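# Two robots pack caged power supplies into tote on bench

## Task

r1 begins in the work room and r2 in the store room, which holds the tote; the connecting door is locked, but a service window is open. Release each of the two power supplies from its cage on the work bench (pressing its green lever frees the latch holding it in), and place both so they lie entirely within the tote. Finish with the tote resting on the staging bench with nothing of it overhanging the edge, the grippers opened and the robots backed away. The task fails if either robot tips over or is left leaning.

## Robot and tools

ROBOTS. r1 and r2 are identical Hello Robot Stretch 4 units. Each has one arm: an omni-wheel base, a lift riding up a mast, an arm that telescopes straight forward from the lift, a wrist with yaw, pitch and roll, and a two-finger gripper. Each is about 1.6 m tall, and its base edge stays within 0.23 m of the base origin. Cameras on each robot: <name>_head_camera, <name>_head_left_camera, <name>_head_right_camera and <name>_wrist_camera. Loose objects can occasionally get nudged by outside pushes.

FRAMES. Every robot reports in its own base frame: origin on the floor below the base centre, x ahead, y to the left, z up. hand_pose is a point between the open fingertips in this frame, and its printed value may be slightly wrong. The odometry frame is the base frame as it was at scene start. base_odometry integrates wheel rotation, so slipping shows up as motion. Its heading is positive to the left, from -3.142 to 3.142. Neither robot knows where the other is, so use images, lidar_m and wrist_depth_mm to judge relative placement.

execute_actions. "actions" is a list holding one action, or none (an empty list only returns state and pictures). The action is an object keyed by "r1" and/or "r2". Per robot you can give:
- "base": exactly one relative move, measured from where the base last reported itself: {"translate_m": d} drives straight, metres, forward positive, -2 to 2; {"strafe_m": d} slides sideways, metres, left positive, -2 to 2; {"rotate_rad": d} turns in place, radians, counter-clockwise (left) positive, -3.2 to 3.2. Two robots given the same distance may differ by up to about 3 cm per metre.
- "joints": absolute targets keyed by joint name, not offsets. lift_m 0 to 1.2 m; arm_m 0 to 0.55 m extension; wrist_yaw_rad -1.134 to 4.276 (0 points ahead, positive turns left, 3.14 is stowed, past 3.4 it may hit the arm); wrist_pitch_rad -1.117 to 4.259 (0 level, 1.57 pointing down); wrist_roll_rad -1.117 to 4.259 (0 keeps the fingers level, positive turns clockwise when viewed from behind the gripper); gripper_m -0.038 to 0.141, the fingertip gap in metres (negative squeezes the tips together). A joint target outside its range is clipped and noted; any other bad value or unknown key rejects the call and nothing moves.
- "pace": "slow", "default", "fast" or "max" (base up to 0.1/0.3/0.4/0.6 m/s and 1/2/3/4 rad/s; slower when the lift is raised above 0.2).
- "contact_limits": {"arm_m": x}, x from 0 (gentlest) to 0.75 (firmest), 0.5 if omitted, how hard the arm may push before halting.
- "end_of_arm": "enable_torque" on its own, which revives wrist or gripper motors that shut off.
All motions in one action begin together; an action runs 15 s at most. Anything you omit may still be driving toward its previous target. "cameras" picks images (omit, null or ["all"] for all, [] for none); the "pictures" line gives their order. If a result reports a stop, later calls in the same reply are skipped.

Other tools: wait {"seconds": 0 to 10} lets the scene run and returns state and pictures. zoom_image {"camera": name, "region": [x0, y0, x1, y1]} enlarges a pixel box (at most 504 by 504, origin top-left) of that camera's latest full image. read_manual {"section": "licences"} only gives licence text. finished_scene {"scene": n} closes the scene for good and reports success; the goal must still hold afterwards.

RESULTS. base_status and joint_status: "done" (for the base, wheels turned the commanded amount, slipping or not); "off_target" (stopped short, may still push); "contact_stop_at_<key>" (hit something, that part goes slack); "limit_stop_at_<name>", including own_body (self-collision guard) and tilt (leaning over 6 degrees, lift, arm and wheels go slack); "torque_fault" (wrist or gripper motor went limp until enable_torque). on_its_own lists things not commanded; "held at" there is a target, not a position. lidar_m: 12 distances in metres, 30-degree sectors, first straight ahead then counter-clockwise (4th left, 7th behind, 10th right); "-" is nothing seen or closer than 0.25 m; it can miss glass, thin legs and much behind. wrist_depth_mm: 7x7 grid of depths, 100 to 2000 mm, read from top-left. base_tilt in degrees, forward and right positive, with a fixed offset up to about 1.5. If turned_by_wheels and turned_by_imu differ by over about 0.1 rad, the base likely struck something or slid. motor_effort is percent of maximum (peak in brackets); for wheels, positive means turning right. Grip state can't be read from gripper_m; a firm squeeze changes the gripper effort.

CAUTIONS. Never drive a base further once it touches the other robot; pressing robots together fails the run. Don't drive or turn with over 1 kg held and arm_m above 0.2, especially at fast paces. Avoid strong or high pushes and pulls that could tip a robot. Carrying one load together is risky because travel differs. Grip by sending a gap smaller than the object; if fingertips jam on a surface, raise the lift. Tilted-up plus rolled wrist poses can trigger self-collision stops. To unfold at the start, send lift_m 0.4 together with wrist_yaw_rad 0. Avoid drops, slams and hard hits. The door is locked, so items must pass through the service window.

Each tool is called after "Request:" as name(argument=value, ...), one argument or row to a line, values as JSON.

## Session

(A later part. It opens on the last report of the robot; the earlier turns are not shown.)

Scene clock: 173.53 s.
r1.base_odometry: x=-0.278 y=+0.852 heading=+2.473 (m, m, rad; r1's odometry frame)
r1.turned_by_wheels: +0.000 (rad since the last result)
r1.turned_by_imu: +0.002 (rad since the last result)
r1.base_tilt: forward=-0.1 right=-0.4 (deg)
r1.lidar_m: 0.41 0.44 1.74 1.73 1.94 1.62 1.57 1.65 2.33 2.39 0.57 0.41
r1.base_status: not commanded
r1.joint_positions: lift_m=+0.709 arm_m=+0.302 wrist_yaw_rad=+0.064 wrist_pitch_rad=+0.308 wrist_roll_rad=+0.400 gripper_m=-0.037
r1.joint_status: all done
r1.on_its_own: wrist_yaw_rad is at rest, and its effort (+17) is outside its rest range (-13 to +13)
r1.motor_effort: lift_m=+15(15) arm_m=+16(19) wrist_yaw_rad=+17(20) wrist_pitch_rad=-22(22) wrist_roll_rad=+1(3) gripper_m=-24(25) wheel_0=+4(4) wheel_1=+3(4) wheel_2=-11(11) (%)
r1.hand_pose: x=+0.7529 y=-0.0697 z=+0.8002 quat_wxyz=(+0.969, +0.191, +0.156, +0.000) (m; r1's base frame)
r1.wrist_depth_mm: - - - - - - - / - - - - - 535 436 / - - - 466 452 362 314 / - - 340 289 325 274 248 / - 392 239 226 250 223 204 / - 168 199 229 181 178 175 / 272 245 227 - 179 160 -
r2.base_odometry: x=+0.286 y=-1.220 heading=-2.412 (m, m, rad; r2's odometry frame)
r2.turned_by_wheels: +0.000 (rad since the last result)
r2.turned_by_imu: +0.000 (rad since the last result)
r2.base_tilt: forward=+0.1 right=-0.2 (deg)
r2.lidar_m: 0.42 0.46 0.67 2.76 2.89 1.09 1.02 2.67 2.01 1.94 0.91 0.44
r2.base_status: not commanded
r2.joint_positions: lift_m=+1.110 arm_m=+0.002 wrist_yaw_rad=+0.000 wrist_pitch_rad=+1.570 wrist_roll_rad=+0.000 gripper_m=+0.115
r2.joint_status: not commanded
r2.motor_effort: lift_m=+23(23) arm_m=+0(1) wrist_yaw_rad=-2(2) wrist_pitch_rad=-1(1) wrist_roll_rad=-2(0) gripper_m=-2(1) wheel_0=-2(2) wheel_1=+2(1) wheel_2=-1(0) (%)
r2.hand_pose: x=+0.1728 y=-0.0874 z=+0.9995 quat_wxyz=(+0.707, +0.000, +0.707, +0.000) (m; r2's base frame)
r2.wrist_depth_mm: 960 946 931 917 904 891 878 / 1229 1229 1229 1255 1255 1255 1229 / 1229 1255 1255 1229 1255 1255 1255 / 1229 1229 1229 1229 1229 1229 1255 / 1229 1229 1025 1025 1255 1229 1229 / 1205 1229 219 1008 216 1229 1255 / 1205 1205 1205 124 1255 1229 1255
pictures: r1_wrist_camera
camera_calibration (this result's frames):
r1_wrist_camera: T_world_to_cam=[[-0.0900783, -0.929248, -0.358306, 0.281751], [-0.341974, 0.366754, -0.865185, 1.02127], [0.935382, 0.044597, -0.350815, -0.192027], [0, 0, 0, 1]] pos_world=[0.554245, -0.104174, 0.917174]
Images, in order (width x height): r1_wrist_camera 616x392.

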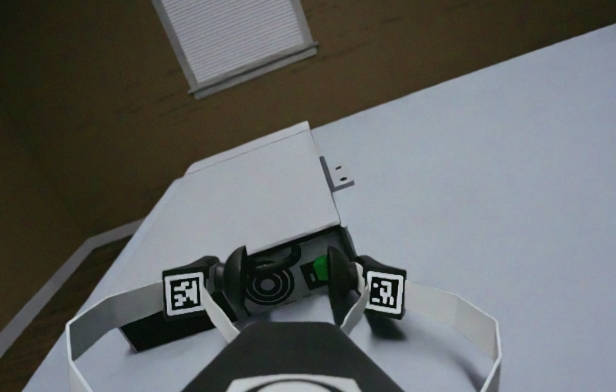

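Request:
execute_actions(
  actions=[
    {"r1":{"base":{"strafe_m":-0.005},"joints":{"arm_m":0.298},"pace":"slow"}},
  ],
  cameras=["r1_wrist_camera"],
)

Request:
zoom_image(
  camera="r1_wrist_camera",
  region=[160, 180, 440, 340],
)

Scene clock: 175.87 s.
r1.base_odometry: x=-0.275 y=+0.855 heading=+2.474 (m, m, rad; r1's odometry frame)
r1.turned_by_wheels: +0.000 (rad since the last result)
r1.turned_by_imu: +0.001 (rad since the last result)
r1.base_tilt: forward=-0.1 right=-0.3 (deg)
r1.lidar_m: 0.39 0.46 1.72 1.71 1.95 1.62 1.54 1.66 2.38 2.38 0.51 0.41
r1.base_status: done
r1.joint_positions: lift_m=+0.709 arm_m=+0.299 wrist_yaw_rad=+0.071 wrist_pitch_rad=+0.306 wrist_roll_rad=+0.400 gripper_m=-0.037
r1.joint_status: all done
r1.motor_effort: lift_m=+16(16) arm_m=-6(16) wrist_yaw_rad=-7(19) wrist_pitch_rad=-17(24) wrist_roll_rad=+1(1) gripper_m=-30(29) wheel_0=+6(10) wheel_1=+3(7) wheel_2=-4(9) (%)
r1.hand_pose: x=+0.7506 y=-0.0676 z=+0.8007 quat_wxyz=(+0.969, +0.191, +0.156, +0.004) (m; r1's base frame)
r1.wrist_depth_mm: - - - - - - - / - - - - - 535 433 / - - - 473 449 364 314 / - - 343 291 325 277 249 / - 392 239 227 252 223 203 / - 169 200 229 180 177 175 / 274 245 228 - 178 159 -
r2.base_odometry: x=+0.286 y=-1.220 heading=-2.412 (m, m, rad; r2's odometry frame)
r2.turned_by_wheels: +0.000 (rad since the last result)
r2.turned_by_imu: +0.001 (rad since the last result)
r2.base_tilt: forward=+0.1 right=-0.2 (deg)
r2.lidar_m: 0.42 0.44 0.65 2.76 2.94 1.09 1.06 2.66 1.97 1.95 0.90 0.47
r2.base_status: not commanded
r2.joint_positions: lift_m=+1.110 arm_m=+0.002 wrist_yaw_rad=+0.000 wrist_pitch_rad=+1.570 wrist_roll_rad=+0.000 gripper_m=+0.115
r2.joint_status: not commanded
r2.motor_effort: lift_m=+23(23) arm_m=+0(0) wrist_yaw_rad=-1(1) wrist_pitch_rad=+0(0) wrist_roll_rad=-3(2) gripper_m=-2(0) wheel_0=-2(2) wheel_1=+2(2) wheel_2=+0(0) (%)
r2.hand_pose: x=+0.1728 y=-0.0874 z=+0.9995 quat_wxyz=(+0.707, +0.000, +0.707, +0.000) (m; r2's base frame)
r2.wrist_depth_mm: 960 960 931 917 904 904 904 / 1229 1255 1229 1255 1229 1255 1229 / 1229 1229 1229 1255 1255 1255 1255 / 1229 1205 1229 1229 1255 1255 1255 / 1205 1205 1008 1008 1255 1255 1255 / 1229 1229 220 1008 216 1229 1255 / 1182 1205 1205 124 1229 1255 1255
pictures: r1_wrist_camera
camera_calibration (this result's frames):
r1_wrist_camera: T_world_to_cam=[[-0.0821605, -0.929862, -0.358617, 0.277995], [-0.342951, 0.364236, -0.865862, 1.02121], [0.935753, 0.0518483, -0.348823, -0.19124], [0, 0, 0, 1]] pos_world=[0.552019, -0.103549, 0.917212]
Images, in order (width x height): r1_wrist_camera 616x392.

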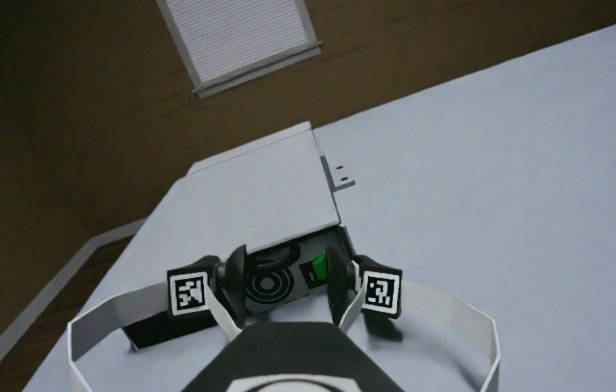

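Region (160, 180, 440, 340) of r1_wrist_camera's 616x392 image, scaled by 1.800; it fills the top 288 rows of this view, and the rest is white.

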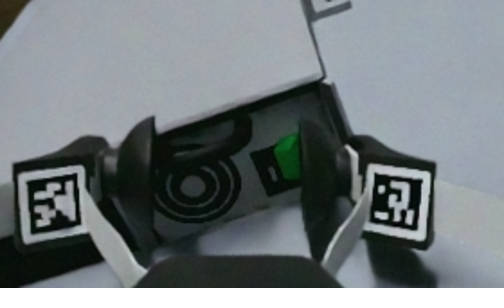

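Request:
execute_actions(
  actions=[
    {"r1":{"base":{"strafe_m":-0.006},"joints":{"arm_m":0.295},"pace":"slow"}},
  ],
  cameras=["r1_wrist_camera"],
)

Request:
zoom_image(
  camera="r1_wrist_camera",
  region=[160, 180, 440, 340],
)

Scene clock: 176.73 s.
r1.base_odometry: x=-0.271 y=+0.860 heading=+2.475 (m, m, rad; r1's odometry frame)
r1.turned_by_wheels: +0.001 (rad since the last result)
r1.turned_by_imu: +0.001 (rad since the last result)
r1.base_tilt: forward=-0.1 right=-0.4 (deg)
r1.lidar_m: 0.41 0.45 1.73 1.73 1.90 1.61 1.55 1.66 2.36 2.39 0.58 0.43
r1.base_status: done
r1.joint_positions: lift_m=+0.709 arm_m=+0.296 wrist_yaw_rad=+0.077 wrist_pitch_rad=+0.303 wrist_roll_rad=+0.400 gripper_m=-0.037
r1.joint_status: all done
r1.on_its_own: wrist_yaw_rad is at rest, and its effort (-23) is outside its rest range (-13 to +13)
r1.motor_effort: lift_m=+16(16) arm_m=-8(7) wrist_yaw_rad=-23(23) wrist_pitch_rad=-10(17) wrist_roll_rad=+3(1) gripper_m=-31(29) wheel_0=+9(8) wheel_1=+2(7) wheel_2=+2(4) (%)
r1.hand_pose: x=+0.7486 y=-0.0659 z=+0.8014 quat_wxyz=(+0.969, +0.190, +0.156, +0.008) (m; r1's base frame)
r1.wrist_depth_mm: - - - - - - - / - - - - - 539 439 / - - - 480 459 368 319 / - - 345 296 329 278 251 / - 413 244 229 253 224 205 / - 162 194 232 182 179 176 / 283 247 230 - 178 159 -
r2.base_odometry: x=+0.286 y=-1.220 heading=-2.412 (m, m, rad; r2's odometry frame)
r2.turned_by_wheels: +0.000 (rad since the last result)
r2.turned_by_imu: +0.000 (rad since the last result)
r2.base_tilt: forward=+0.1 right=-0.2 (deg)
r2.lidar_m: 0.41 0.46 0.62 2.78 2.91 1.04 1.05 2.69 1.97 1.95 0.91 0.44
r2.base_status: not commanded
r2.joint_positions: lift_m=+1.110 arm_m=+0.002 wrist_yaw_rad=+0.000 wrist_pitch_rad=+1.570 wrist_roll_rad=+0.000 gripper_m=+0.115
r2.joint_status: not commanded
r2.motor_effort: lift_m=+23(23) arm_m=+0(0) wrist_yaw_rad=-1(1) wrist_pitch_rad=-1(1) wrist_roll_rad=-3(3) gripper_m=+0(1) wheel_0=-2(2) wheel_1=+2(2) wheel_2=+0(0) (%)
r2.hand_pose: x=+0.1728 y=-0.0874 z=+0.9995 quat_wxyz=(+0.707, +0.000, +0.707, +0.000) (m; r2's base frame)
r2.wrist_depth_mm: 960 946 931 917 917 904 891 / 1229 1229 1255 1229 1255 1255 1229 / 1205 1229 1229 1255 1255 1255 1255 / 1205 1229 1229 1229 1229 1229 1255 / 1205 1205 1025 1008 1255 1229 1229 / 1205 1229 218 1008 215 1255 1229 / 1205 1205 1229 124 1205 1229 1229
pictures: r1_wrist_camera
camera_calibration (this result's frames):
r1_wrist_camera: T_world_to_cam=[[-0.0756079, -0.930314, -0.358886, 0.274953], [-0.342977, 0.362219, -0.866697, 1.02106], [0.936296, 0.0575603, -0.346463, -0.19114], [0, 0, 0, 1]] pos_world=[0.549951, -0.103052, 0.917402]
Images, in order (width x height): r1_wrist_camera 616x392.

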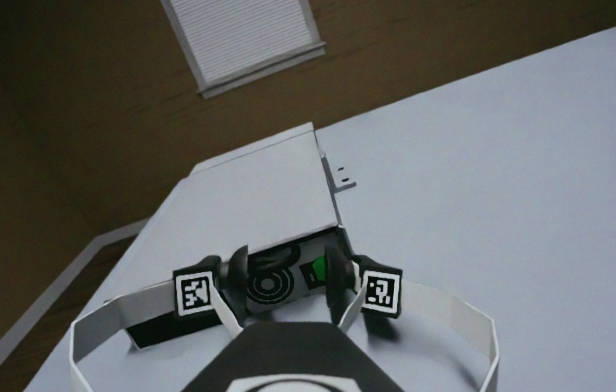

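Region (160, 180, 440, 340) of r1_wrist_camera's 616x392 image, scaled by 1.800; it fills the top 288 rows of this view, and the rest is white.

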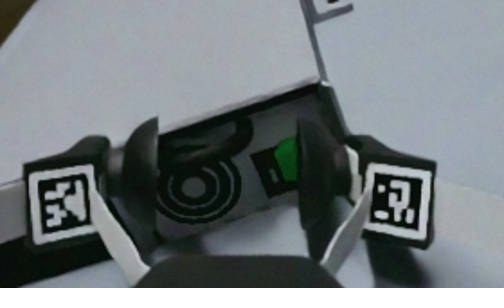

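Request:
execute_actions(
  actions=[
    {"r1":{"joints":{"arm_m":0.292,"wrist_yaw_rad":0.065},"pace":"slow"}},
  ],
  cameras=["r1_wrist_camera"],
)

Request:
zoom_image(
  camera="r1_wrist_camera",
  region=[160, 180, 440, 340],
)

Scene clock: 177.47 s.
r1.base_odometry: x=-0.271 y=+0.860 heading=+2.475 (m, m, rad; r1's odometry frame)
r1.turned_by_wheels: +0.001 (rad since the last result)
r1.turned_by_imu: +0.001 (rad since the last result)
r1.base_tilt: forward=+0.0 right=-0.4 (deg)
r1.lidar_m: 0.38 0.42 1.75 1.73 1.94 1.61 1.53 1.66 2.33 2.39 0.57 0.41
r1.base_status: not commanded
r1.joint_positions: lift_m=+0.709 arm_m=+0.294 wrist_yaw_rad=+0.077 wrist_pitch_rad=+0.300 wrist_roll_rad=+0.400 gripper_m=-0.037
r1.joint_status: all done
r1.on_its_own: wrist_yaw_rad is at rest, and its effort (-37) is outside its rest range (-13 to +13)
r1.motor_effort: lift_m=+17(16) arm_m=-9(10) wrist_yaw_rad=-37(36) wrist_pitch_rad=+1(10) wrist_roll_rad=-2(1) gripper_m=-27(31) wheel_0=+11(10) wheel_1=+4(4) wheel_2=+5(5) (%)
r1.hand_pose: x=+0.7460 y=-0.0659 z=+0.8023 quat_wxyz=(+0.969, +0.191, +0.154, +0.008) (m; r1's base frame)
r1.wrist_depth_mm: - - - - - - - / - - - - - 559 452 / - - - 496 469 373 322 / - - 357 301 330 285 255 / - 484 249 230 257 228 207 / - 167 195 223 180 186 177 / 304 250 233 - 181 160 -
r2.base_odometry: x=+0.286 y=-1.220 heading=-2.412 (m, m, rad; r2's odometry frame)
r2.turned_by_wheels: +0.000 (rad since the last result)
r2.turned_by_imu: +0.000 (rad since the last result)
r2.base_tilt: forward=+0.1 right=-0.2 (deg)
r2.lidar_m: 0.41 0.45 0.64 2.77 2.93 1.08 1.03 2.69 1.99 1.95 0.90 0.44
r2.base_status: not commanded
r2.joint_positions: lift_m=+1.110 arm_m=+0.002 wrist_yaw_rad=+0.000 wrist_pitch_rad=+1.570 wrist_roll_rad=+0.000 gripper_m=+0.115
r2.joint_status: not commanded
r2.motor_effort: lift_m=+23(23) arm_m=-1(0) wrist_yaw_rad=-1(1) wrist_pitch_rad=-1(0) wrist_roll_rad=-4(3) gripper_m=-1(1) wheel_0=-2(2) wheel_1=+2(2) wheel_2=+0(0) (%)
r2.hand_pose: x=+0.1728 y=-0.0874 z=+0.9995 quat_wxyz=(+0.707, +0.000, +0.707, +0.000) (m; r2's base frame)
r2.wrist_depth_mm: 960 946 931 917 904 891 891 / 1229 1255 1205 1229 1229 1255 1229 / 1229 1229 1229 1255 1255 1229 1255 / 1229 1229 1229 1229 1255 1255 1255 / 1229 1229 1008 1025 1255 1255 1229 / 1229 1205 219 1008 216 1255 1255 / 1229 1205 1205 124 1229 1229 1229
pictures: r1_wrist_camera
camera_calibration (this result's frames):
r1_wrist_camera: T_world_to_cam=[[-0.0748912, -0.929911, -0.36008, 0.275481], [-0.339859, 0.363277, -0.867482, 1.01935], [0.93749, 0.0574097, -0.343245, -0.191796], [0, 0, 0, 1]] pos_world=[0.546875, -0.103125, 0.917634]
Images, in order (width x height): r1_wrist_camera 616x392.

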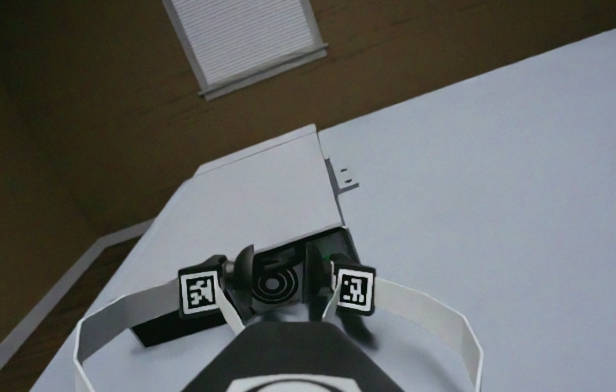

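Region (160, 180, 440, 340) of r1_wrist_camera's 616x392 image, scaled by 1.800; it fills the top 288 rows of this view, and the rest is white.

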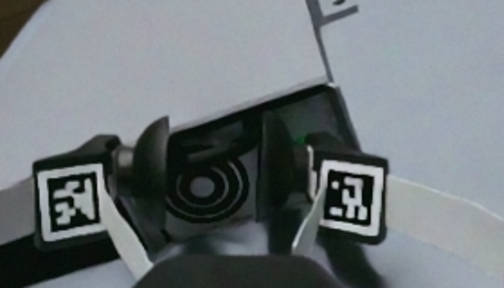

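Request:
execute_actions(
  actions=[
    {"r1":{"base":{"strafe_m":0.006},"joints":{"arm_m":0.289},"pace":"slow"}},
  ],
  cameras=["r1_wrist_camera"],
)

Request:
zoom_image(
  camera="r1_wrist_camera",
  region=[160, 180, 440, 340],
)

Scene clock: 178.40 s.
r1.base_odometry: x=-0.275 y=+0.855 heading=+2.476 (m, m, rad; r1's odometry frame)
r1.turned_by_wheels: +0.001 (rad since the last result)
r1.turned_by_imu: +0.001 (rad since the last result)
r1.base_tilt: forward=+0.0 right=-0.4 (deg)
r1.lidar_m: 0.40 0.46 1.70 1.72 1.94 1.60 1.56 1.66 2.33 2.40 0.58 0.43
r1.base_status: done
r1.joint_positions: lift_m=+0.709 arm_m=+0.291 wrist_yaw_rad=+0.076 wrist_pitch_rad=+0.298 wrist_roll_rad=+0.401 gripper_m=-0.037
r1.joint_status: all done
r1.on_its_own: wrist_yaw_rad is at rest, and its effort (-34) is outside its rest range (-13 to +13)
r1.motor_effort: lift_m=+16(17) arm_m=-13(12) wrist_yaw_rad=-34(36) wrist_pitch_rad=+5(7) wrist_roll_rad=-2(1) gripper_m=-30(30) wheel_0=+2(9) wheel_1=+2(6) wheel_2=+7(7) (%)
r1.hand_pose: x=+0.7439 y=-0.0662 z=+0.8029 quat_wxyz=(+0.970, +0.191, +0.153, +0.007) (m; r1's base frame)
r1.wrist_depth_mm: - - - - - - - / - - - - - 564 452 / - - - 504 473 377 324 / - - 364 294 336 286 257 / - - 250 232 254 229 209 / - 164 196 226 180 187 179 / 1708 250 236 - 182 161 -
r2.base_odometry: x=+0.286 y=-1.220 heading=-2.412 (m, m, rad; r2's odometry frame)
r2.turned_by_wheels: +0.000 (rad since the last result)
r2.turned_by_imu: +0.000 (rad since the last result)
r2.base_tilt: forward=+0.1 right=-0.2 (deg)
r2.lidar_m: 0.43 0.45 0.67 2.76 2.93 1.08 1.06 2.70 2.00 1.93 0.92 0.45
r2.base_status: not commanded
r2.joint_positions: lift_m=+1.110 arm_m=+0.002 wrist_yaw_rad=+0.000 wrist_pitch_rad=+1.570 wrist_roll_rad=+0.000 gripper_m=+0.115
r2.joint_status: not commanded
r2.motor_effort: lift_m=+23(23) arm_m=-1(0) wrist_yaw_rad=-2(1) wrist_pitch_rad=+0(0) wrist_roll_rad=-2(2) gripper_m=-1(1) wheel_0=-2(2) wheel_1=+2(2) wheel_2=+0(0) (%)
r2.hand_pose: x=+0.1728 y=-0.0874 z=+0.9995 quat_wxyz=(+0.707, +0.000, +0.707, +0.000) (m; r2's base frame)
r2.wrist_depth_mm: 960 946 931 917 904 891 891 / 1229 1229 1229 1229 1255 1255 1229 / 1229 1255 1229 1229 1229 1255 1255 / 1205 1229 1205 1229 1255 1255 1255 / 1205 1255 1025 1008 1255 1255 1255 / 1205 1205 219 1008 216 1229 1255 / 1205 1205 1205 124 1229 1229 1229
pictures: r1_wrist_camera
camera_calibration (this result's frames):
r1_wrist_camera: T_world_to_cam=[[-0.0752567, -0.929681, -0.360596, 0.275948], [-0.337627, 0.364019, -0.868043, 1.01808], [0.938267, 0.0564211, -0.34128, -0.191828], [0, 0, 0, 1]] pos_world=[0.544485, -0.103234, 0.917778]
Images, in order (width x height): r1_wrist_camera 616x392.

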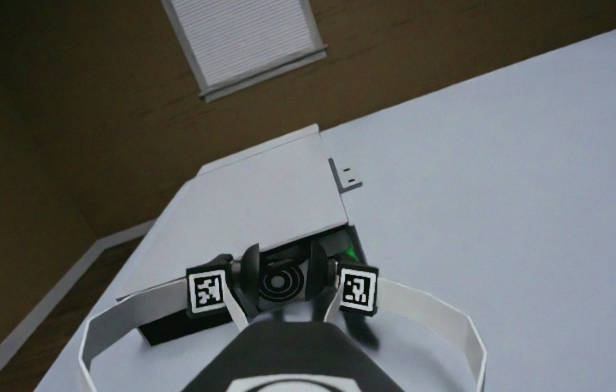

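Region (160, 180, 440, 340) of r1_wrist_camera's 616x392 image, scaled by 1.800; it fills the top 288 rows of this view, and the rest is white.

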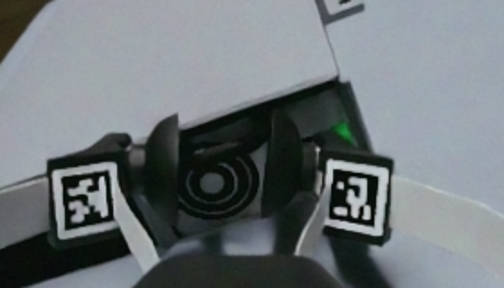

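Request:
execute_actions(
  actions=[
    {"r1":{"joints":{"arm_m":0.285,"wrist_yaw_rad":0.08},"pace":"slow"}},
  ],
  cameras=["r1_wrist_camera"],
)

Request:
zoom_image(
  camera="r1_wrist_camera",
  region=[160, 180, 440, 340],
)

Scene clock: 179.23 s.
r1.base_odometry: x=-0.275 y=+0.855 heading=+2.475 (m, m, rad; r1's odometry frame)
r1.turned_by_wheels: -0.001 (rad since the last result)
r1.turned_by_imu: -0.001 (rad since the last result)
r1.base_tilt: forward=-0.1 right=-0.3 (deg)
r1.lidar_m: 0.41 0.45 1.72 1.69 1.93 1.61 1.56 1.65 2.33 2.40 0.58 0.44
r1.base_status: not commanded
r1.joint_positions: lift_m=+0.709 arm_m=+0.286 wrist_yaw_rad=+0.077 wrist_pitch_rad=+0.303 wrist_roll_rad=+0.400 gripper_m=-0.037
r1.joint_status: all done
r1.motor_effort: lift_m=+18(18) arm_m=-8(12) wrist_yaw_rad=+8(30) wrist_pitch_rad=-11(13) wrist_roll_rad=-1(4) gripper_m=-20(32) wheel_0=-2(2) wheel_1=+1(2) wheel_2=-2(7) (%)
r1.hand_pose: x=+0.7385 y=-0.0660 z=+0.8012 quat_wxyz=(+0.969, +0.191, +0.156, +0.007) (m; r1's base frame)
r1.wrist_depth_mm: - - - - - - - / - - - - - 539 439 / - - - 480 455 370 317 / - - 347 294 327 279 251 / - 410 252 231 254 224 204 / - 267 180 198 176 186 176 / 285 236 229 - 178 156 -
r2.base_odometry: x=+0.286 y=-1.220 heading=-2.412 (m, m, rad; r2's odometry frame)
r2.turned_by_wheels: +0.000 (rad since the last result)
r2.turned_by_imu: +0.000 (rad since the last result)
r2.base_tilt: forward=+0.2 right=-0.2 (deg)
r2.lidar_m: 0.40 0.48 0.65 2.77 2.92 1.08 1.06 2.68 1.99 1.95 0.91 0.44
r2.base_status: not commanded
r2.joint_positions: lift_m=+1.110 arm_m=+0.002 wrist_yaw_rad=+0.000 wrist_pitch_rad=+1.570 wrist_roll_rad=+0.000 gripper_m=+0.115
r2.joint_status: not commanded
r2.motor_effort: lift_m=+23(23) arm_m=-1(0) wrist_yaw_rad=-1(1) wrist_pitch_rad=-1(1) wrist_roll_rad=-3(1) gripper_m=-1(1) wheel_0=-2(2) wheel_1=+2(1) wheel_2=+0(0) (%)
r2.hand_pose: x=+0.1728 y=-0.0874 z=+0.9995 quat_wxyz=(+0.707, +0.000, +0.707, +0.000) (m; r2's base frame)
r2.wrist_depth_mm: 976 960 917 917 904 904 891 / 1205 1229 1255 1255 1255 1255 1229 / 1205 1229 1229 1255 1229 1255 1255 / 1229 1255 1229 1229 1255 1255 1255 / 1229 1205 1025 1025 1229 1255 1255 / 1229 1205 219 1008 216 1229 1255 / 1229 1205 1229 124 1229 1255 1229
pictures: r1_wrist_camera
camera_calibration (this result's frames):
r1_wrist_camera: T_world_to_cam=[[-0.0764694, -0.929948, -0.359653, 0.27526], [-0.342877, 0.363236, -0.866311, 1.01721], [0.936263, 0.0570703, -0.346634, -0.181595], [0, 0, 0, 1]] pos_world=[0.539846, -0.103144, 0.917267]
Images, in order (width x height): r1_wrist_camera 616x392.

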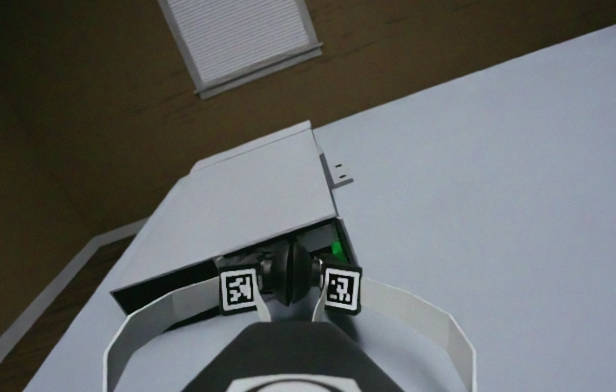

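Region (160, 180, 440, 340) of r1_wrist_camera's 616x392 image, scaled by 1.800; it fills the top 288 rows of this view, and the rest is white.

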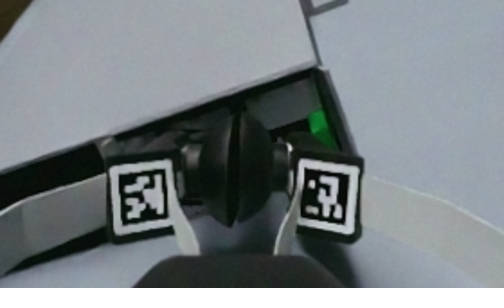

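Request:
execute_actions(
  actions=[
    {"r1":{"base":{"rotate_rad":-0.044},"joints":{"arm_m":0.25,"lift_m":0.93,"gripper_m":0.065}}},
  ],
  cameras=[],
)

Request:
execute_actions(
  actions=[
    {"r1":{"base":{"strafe_m":-0.12},"joints":{"arm_m":0.445,"wrist_yaw_rad":1.57,"wrist_pitch_rad":1.235,"wrist_roll_rad":1.605}}},
  ],
  cameras=["r1_wrist_camera","r1_head_camera"],
)

Scene clock: 182.23 s.
r1.base_odometry: x=-0.275 y=+0.855 heading=+2.431 (m, m, rad; r1's odometry frame)
r1.turned_by_wheels: -0.044 (rad since the last result)
r1.turned_by_imu: -0.044 (rad since the last result)
r1.base_tilt: forward=+0.0 right=-0.4 (deg)
r1.lidar_m: 0.40 0.44 1.75 1.73 1.96 1.62 1.54 1.63 2.22 2.41 0.59 0.46
r1.base_status: done
r1.joint_positions: lift_m=+0.930 arm_m=+0.252 wrist_yaw_rad=+0.080 wrist_pitch_rad=+0.302 wrist_roll_rad=+0.400 gripper_m=+0.065
r1.joint_status: all done
r1.motor_effort: lift_m=+23(24) arm_m=-9(6) wrist_yaw_rad=-2(7) wrist_pitch_rad=-8(11) wrist_roll_rad=+1(2) gripper_m=-2(22) wheel_0=+1(1) wheel_1=-1(6) wheel_2=+0(4) (%)
r1.hand_pose: x=+0.7040 y=-0.0652 z=+1.0221 quat_wxyz=(+0.969, +0.191, +0.155, +0.009) (m; r1's base frame)
r1.wrist_depth_mm: - - - - - - - / - - - - - - - / - - - - - - - / - - - - - 691 609 / - - - 715 597 544 500 / - - 517 496 466 455 424 / - 1808 574 - 439 389 366
r2.base_odometry: x=+0.286 y=-1.220 heading=-2.412 (m, m, rad; r2's odometry frame)
r2.turned_by_wheels: +0.000 (rad since the last result)
r2.turned_by_imu: +0.001 (rad since the last result)
r2.base_tilt: forward=+0.1 right=-0.2 (deg)
r2.lidar_m: 0.42 0.43 0.65 2.79 2.92 1.08 1.01 2.66 2.01 1.94 0.92 0.42
r2.base_status: not commanded
r2.joint_positions: lift_m=+1.110 arm_m=+0.002 wrist_yaw_rad=+0.000 wrist_pitch_rad=+1.570 wrist_roll_rad=+0.000 gripper_m=+0.115
r2.joint_status: not commanded
r2.motor_effort: lift_m=+23(23) arm_m=+0(1) wrist_yaw_rad=-2(2) wrist_pitch_rad=+0(0) wrist_roll_rad=-2(0) gripper_m=-1(1) wheel_0=-2(2) wheel_1=+2(2) wheel_2=+0(0) (%)
r2.hand_pose: x=+0.1728 y=-0.0874 z=+0.9995 quat_wxyz=(+0.707, +0.000, +0.707, +0.000) (m; r2's base frame)
r2.wrist_depth_mm: 976 946 917 917 917 904 878 / 1229 1229 1255 1255 1229 1229 1229 / 1229 1205 1229 1255 1255 1255 1255 / 1229 1229 1229 1255 1255 1255 1255 / 1205 1229 1025 1025 1229 1255 1281 / 1205 1229 219 1025 216 1255 1255 / 1205 1205 1205 124 1229 1229 1255
pictures: none
No camera images: the call's "cameras" was empty. Leave "cameras" out to get every camera's image.

Scene clock: 183.90 s.
r1.base_odometry: x=-0.196 y=+0.946 heading=+2.431 (m, m, rad; r1's odometry frame)
r1.turned_by_wheels: +0.000 (rad since the last result)
r1.turned_by_imu: +0.001 (rad since the last result)
r1.base_tilt: forward=-0.1 right=-0.4 (deg)
r1.lidar_m: 0.40 0.41 1.86 1.82 2.07 1.61 1.55 1.64 2.28 2.27 0.59 0.42
r1.base_status: done
r1.joint_positions: lift_m=+0.930 arm_m=+0.443 wrist_yaw_rad=+1.570 wrist_pitch_rad=+1.235 wrist_roll_rad=+1.605 gripper_m=+0.065
r1.joint_status: all done
r1.motor_effort: lift_m=+23(23) arm_m=+9(8) wrist_yaw_rad=-1(6) wrist_pitch_rad=-3(3) wrist_roll_rad=-1(3) gripper_m=-3(2) wheel_0=+0(6) wheel_1=+1(3) wheel_2=+1(0) (%)
r1.hand_pose: x=+0.7019 y=+0.0949 z=+0.8356 quat_wxyz=(+0.695, +0.130, +0.699, +0.106) (m; r1's base frame)
r1.wrist_depth_mm: 1308 329 256 239 265 252 240 / 1308 330 258 240 267 254 243 / 1281 336 259 242 268 257 243 / 1366 340 312 287 274 258 246 / 1366 343 309 294 272 260 250 / 1397 347 309 291 270 262 250 / 1366 343 330 - 279 260 253
r2.base_odometry: x=+0.286 y=-1.220 heading=-2.412 (m, m, rad; r2's odometry frame)
r2.turned_by_wheels: +0.000 (rad since the last result)
r2.turned_by_imu: +0.000 (rad since the last result)
r2.base_tilt: forward=+0.2 right=-0.2 (deg)
r2.lidar_m: 0.40 0.44 0.64 2.79 2.94 1.06 1.02 2.66 2.01 1.94 0.90 0.43
r2.base_status: not commanded
r2.joint_positions: lift_m=+1.110 arm_m=+0.002 wrist_yaw_rad=+0.000 wrist_pitch_rad=+1.570 wrist_roll_rad=+0.000 gripper_m=+0.115
r2.joint_status: not commanded
r2.motor_effort: lift_m=+23(23) arm_m=-1(0) wrist_yaw_rad=-2(1) wrist_pitch_rad=-1(1) wrist_roll_rad=-2(1) gripper_m=-2(0) wheel_0=-2(2) wheel_1=+2(2) wheel_2=+0(0) (%)
r2.hand_pose: x=+0.1728 y=-0.0874 z=+0.9995 quat_wxyz=(+0.707, +0.000, +0.707, +0.000) (m; r2's base frame)
r2.wrist_depth_mm: 960 946 946 904 904 891 891 / 1255 1229 1229 1229 1255 1255 1229 / 1205 1229 1255 1255 1229 1255 1229 / 1229 1229 1229 1229 1255 1229 1255 / 1229 1205 1008 1008 1255 1229 1255 / 1229 1255 219 1008 216 1255 1255 / 1182 1229 1205 124 1229 1229 1255
pictures: r1_head_camera, r1_wrist_camera
camera_calibration (this result's frames):
r1_wrist_camera: T_world_to_cam=[[-0.0323525, -0.954234, -0.297305, 0.353704], [-0.998613, 0.0185002, 0.0492897, 0.703869], [-0.0415337, 0.298487, -0.953509, 1.02593], [0, 0, 0, 1]] pos_world=[0.756947, 0.0182677, 1.0487]
Images, in order (width x height): r1_head_camera 420x560, r1_wrist_camera 616x392.

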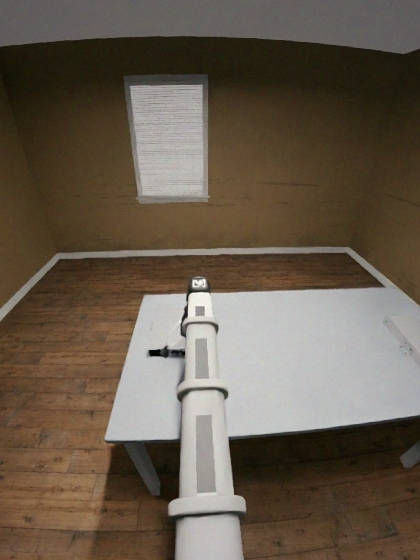

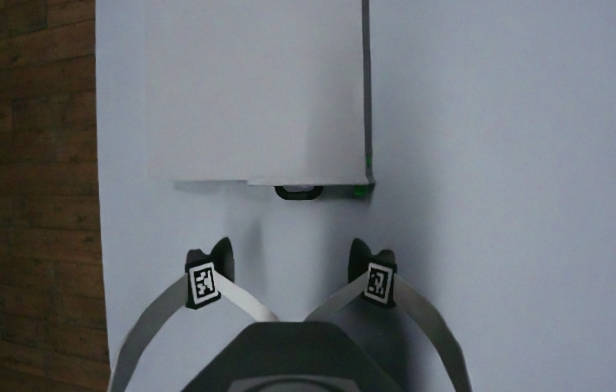

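Request:
zoom_image(
  camera="r1_wrist_camera",
  region=[230, 130, 410, 230],
)

Region (230, 130, 410, 230) of r1_wrist_camera's 616x392 image, scaled by 2.800.

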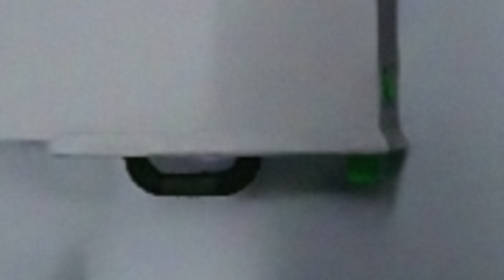

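Request:
execute_actions(
  actions=[
    {"r1":{"joints":{"lift_m":0.890,"arm_m":0.458}}},
  ],
  cameras=["r1_wrist_camera"],
)

Scene clock: 185.17 s.
r1.base_odometry: x=-0.196 y=+0.946 heading=+2.431 (m, m, rad; r1's odometry frame)
r1.turned_by_wheels: +0.000 (rad since the last result)
r1.turned_by_imu: +0.000 (rad since the last result)
r1.base_tilt: forward=-0.1 right=-0.3 (deg)
r1.lidar_m: 0.39 0.43 1.87 1.82 2.07 1.62 1.57 1.62 2.24 2.28 0.62 0.43
r1.base_status: not commanded
r1.joint_positions: lift_m=+0.890 arm_m=+0.456 wrist_yaw_rad=+1.570 wrist_pitch_rad=+1.236 wrist_roll_rad=+1.605 gripper_m=+0.065
r1.joint_status: all done
r1.motor_effort: lift_m=+14(20) arm_m=+9(9) wrist_yaw_rad=-2(1) wrist_pitch_rad=-5(4) wrist_roll_rad=+1(1) gripper_m=-3(3) wheel_0=+0(0) wheel_1=+0(1) wheel_2=+1(1) (%)
r1.hand_pose: x=+0.7149 y=+0.0946 z=+0.7962 quat_wxyz=(+0.695, +0.130, +0.699, +0.105) (m; r1's base frame)
r1.wrist_depth_mm: 1255 231 215 201 230 219 210 / 1255 235 217 203 233 221 212 / 1281 236 220 204 235 222 212 / 1281 289 223 208 237 224 214 / 1308 297 268 256 236 226 216 / 1336 298 268 254 200 226 218 / 1336 298 286 - 242 226 219
r2.base_odometry: x=+0.286 y=-1.220 heading=-2.412 (m, m, rad; r2's odometry frame)
r2.turned_by_wheels: +0.000 (rad since the last result)
r2.turned_by_imu: +0.000 (rad since the last result)
r2.base_tilt: forward=+0.1 right=-0.2 (deg)
r2.lidar_m: 0.42 0.45 0.65 2.78 2.93 1.09 1.03 2.70 2.01 1.95 0.90 0.47
r2.base_status: not commanded
r2.joint_positions: lift_m=+1.110 arm_m=+0.002 wrist_yaw_rad=+0.000 wrist_pitch_rad=+1.570 wrist_roll_rad=+0.000 gripper_m=+0.115
r2.joint_status: not commanded
r2.motor_effort: lift_m=+23(23) arm_m=-1(0) wrist_yaw_rad=-1(1) wrist_pitch_rad=+0(1) wrist_roll_rad=-1(2) gripper_m=+0(1) wheel_0=-2(2) wheel_1=+2(2) wheel_2=+0(0) (%)
r2.hand_pose: x=+0.1728 y=-0.0874 z=+0.9995 quat_wxyz=(+0.707, +0.000, +0.707, +0.000) (m; r2's base frame)
r2.wrist_depth_mm: 960 931 931 917 917 904 891 / 1229 1229 1229 1229 1255 1229 1229 / 1205 1229 1229 1229 1229 1255 1255 / 1229 1205 1255 1205 1229 1229 1255 / 1229 1229 1008 1025 1255 1229 1229 / 1205 1205 219 1008 216 1255 1255 / 1205 1229 1205 124 1205 1229 1229
pictures: r1_wrist_camera
camera_calibration (this result's frames):
r1_wrist_camera: T_world_to_cam=[[-0.0326456, -0.954514, -0.296373, 0.341663], [-0.998603, 0.0188205, 0.0493824, 0.718667], [-0.0415583, 0.297571, -0.953795, 0.989336], [0, 0, 0, 1]] pos_world=[0.769931, 0.0181988, 1.00939]
Images, in order (width x height): r1_wrist_camera 616x392.

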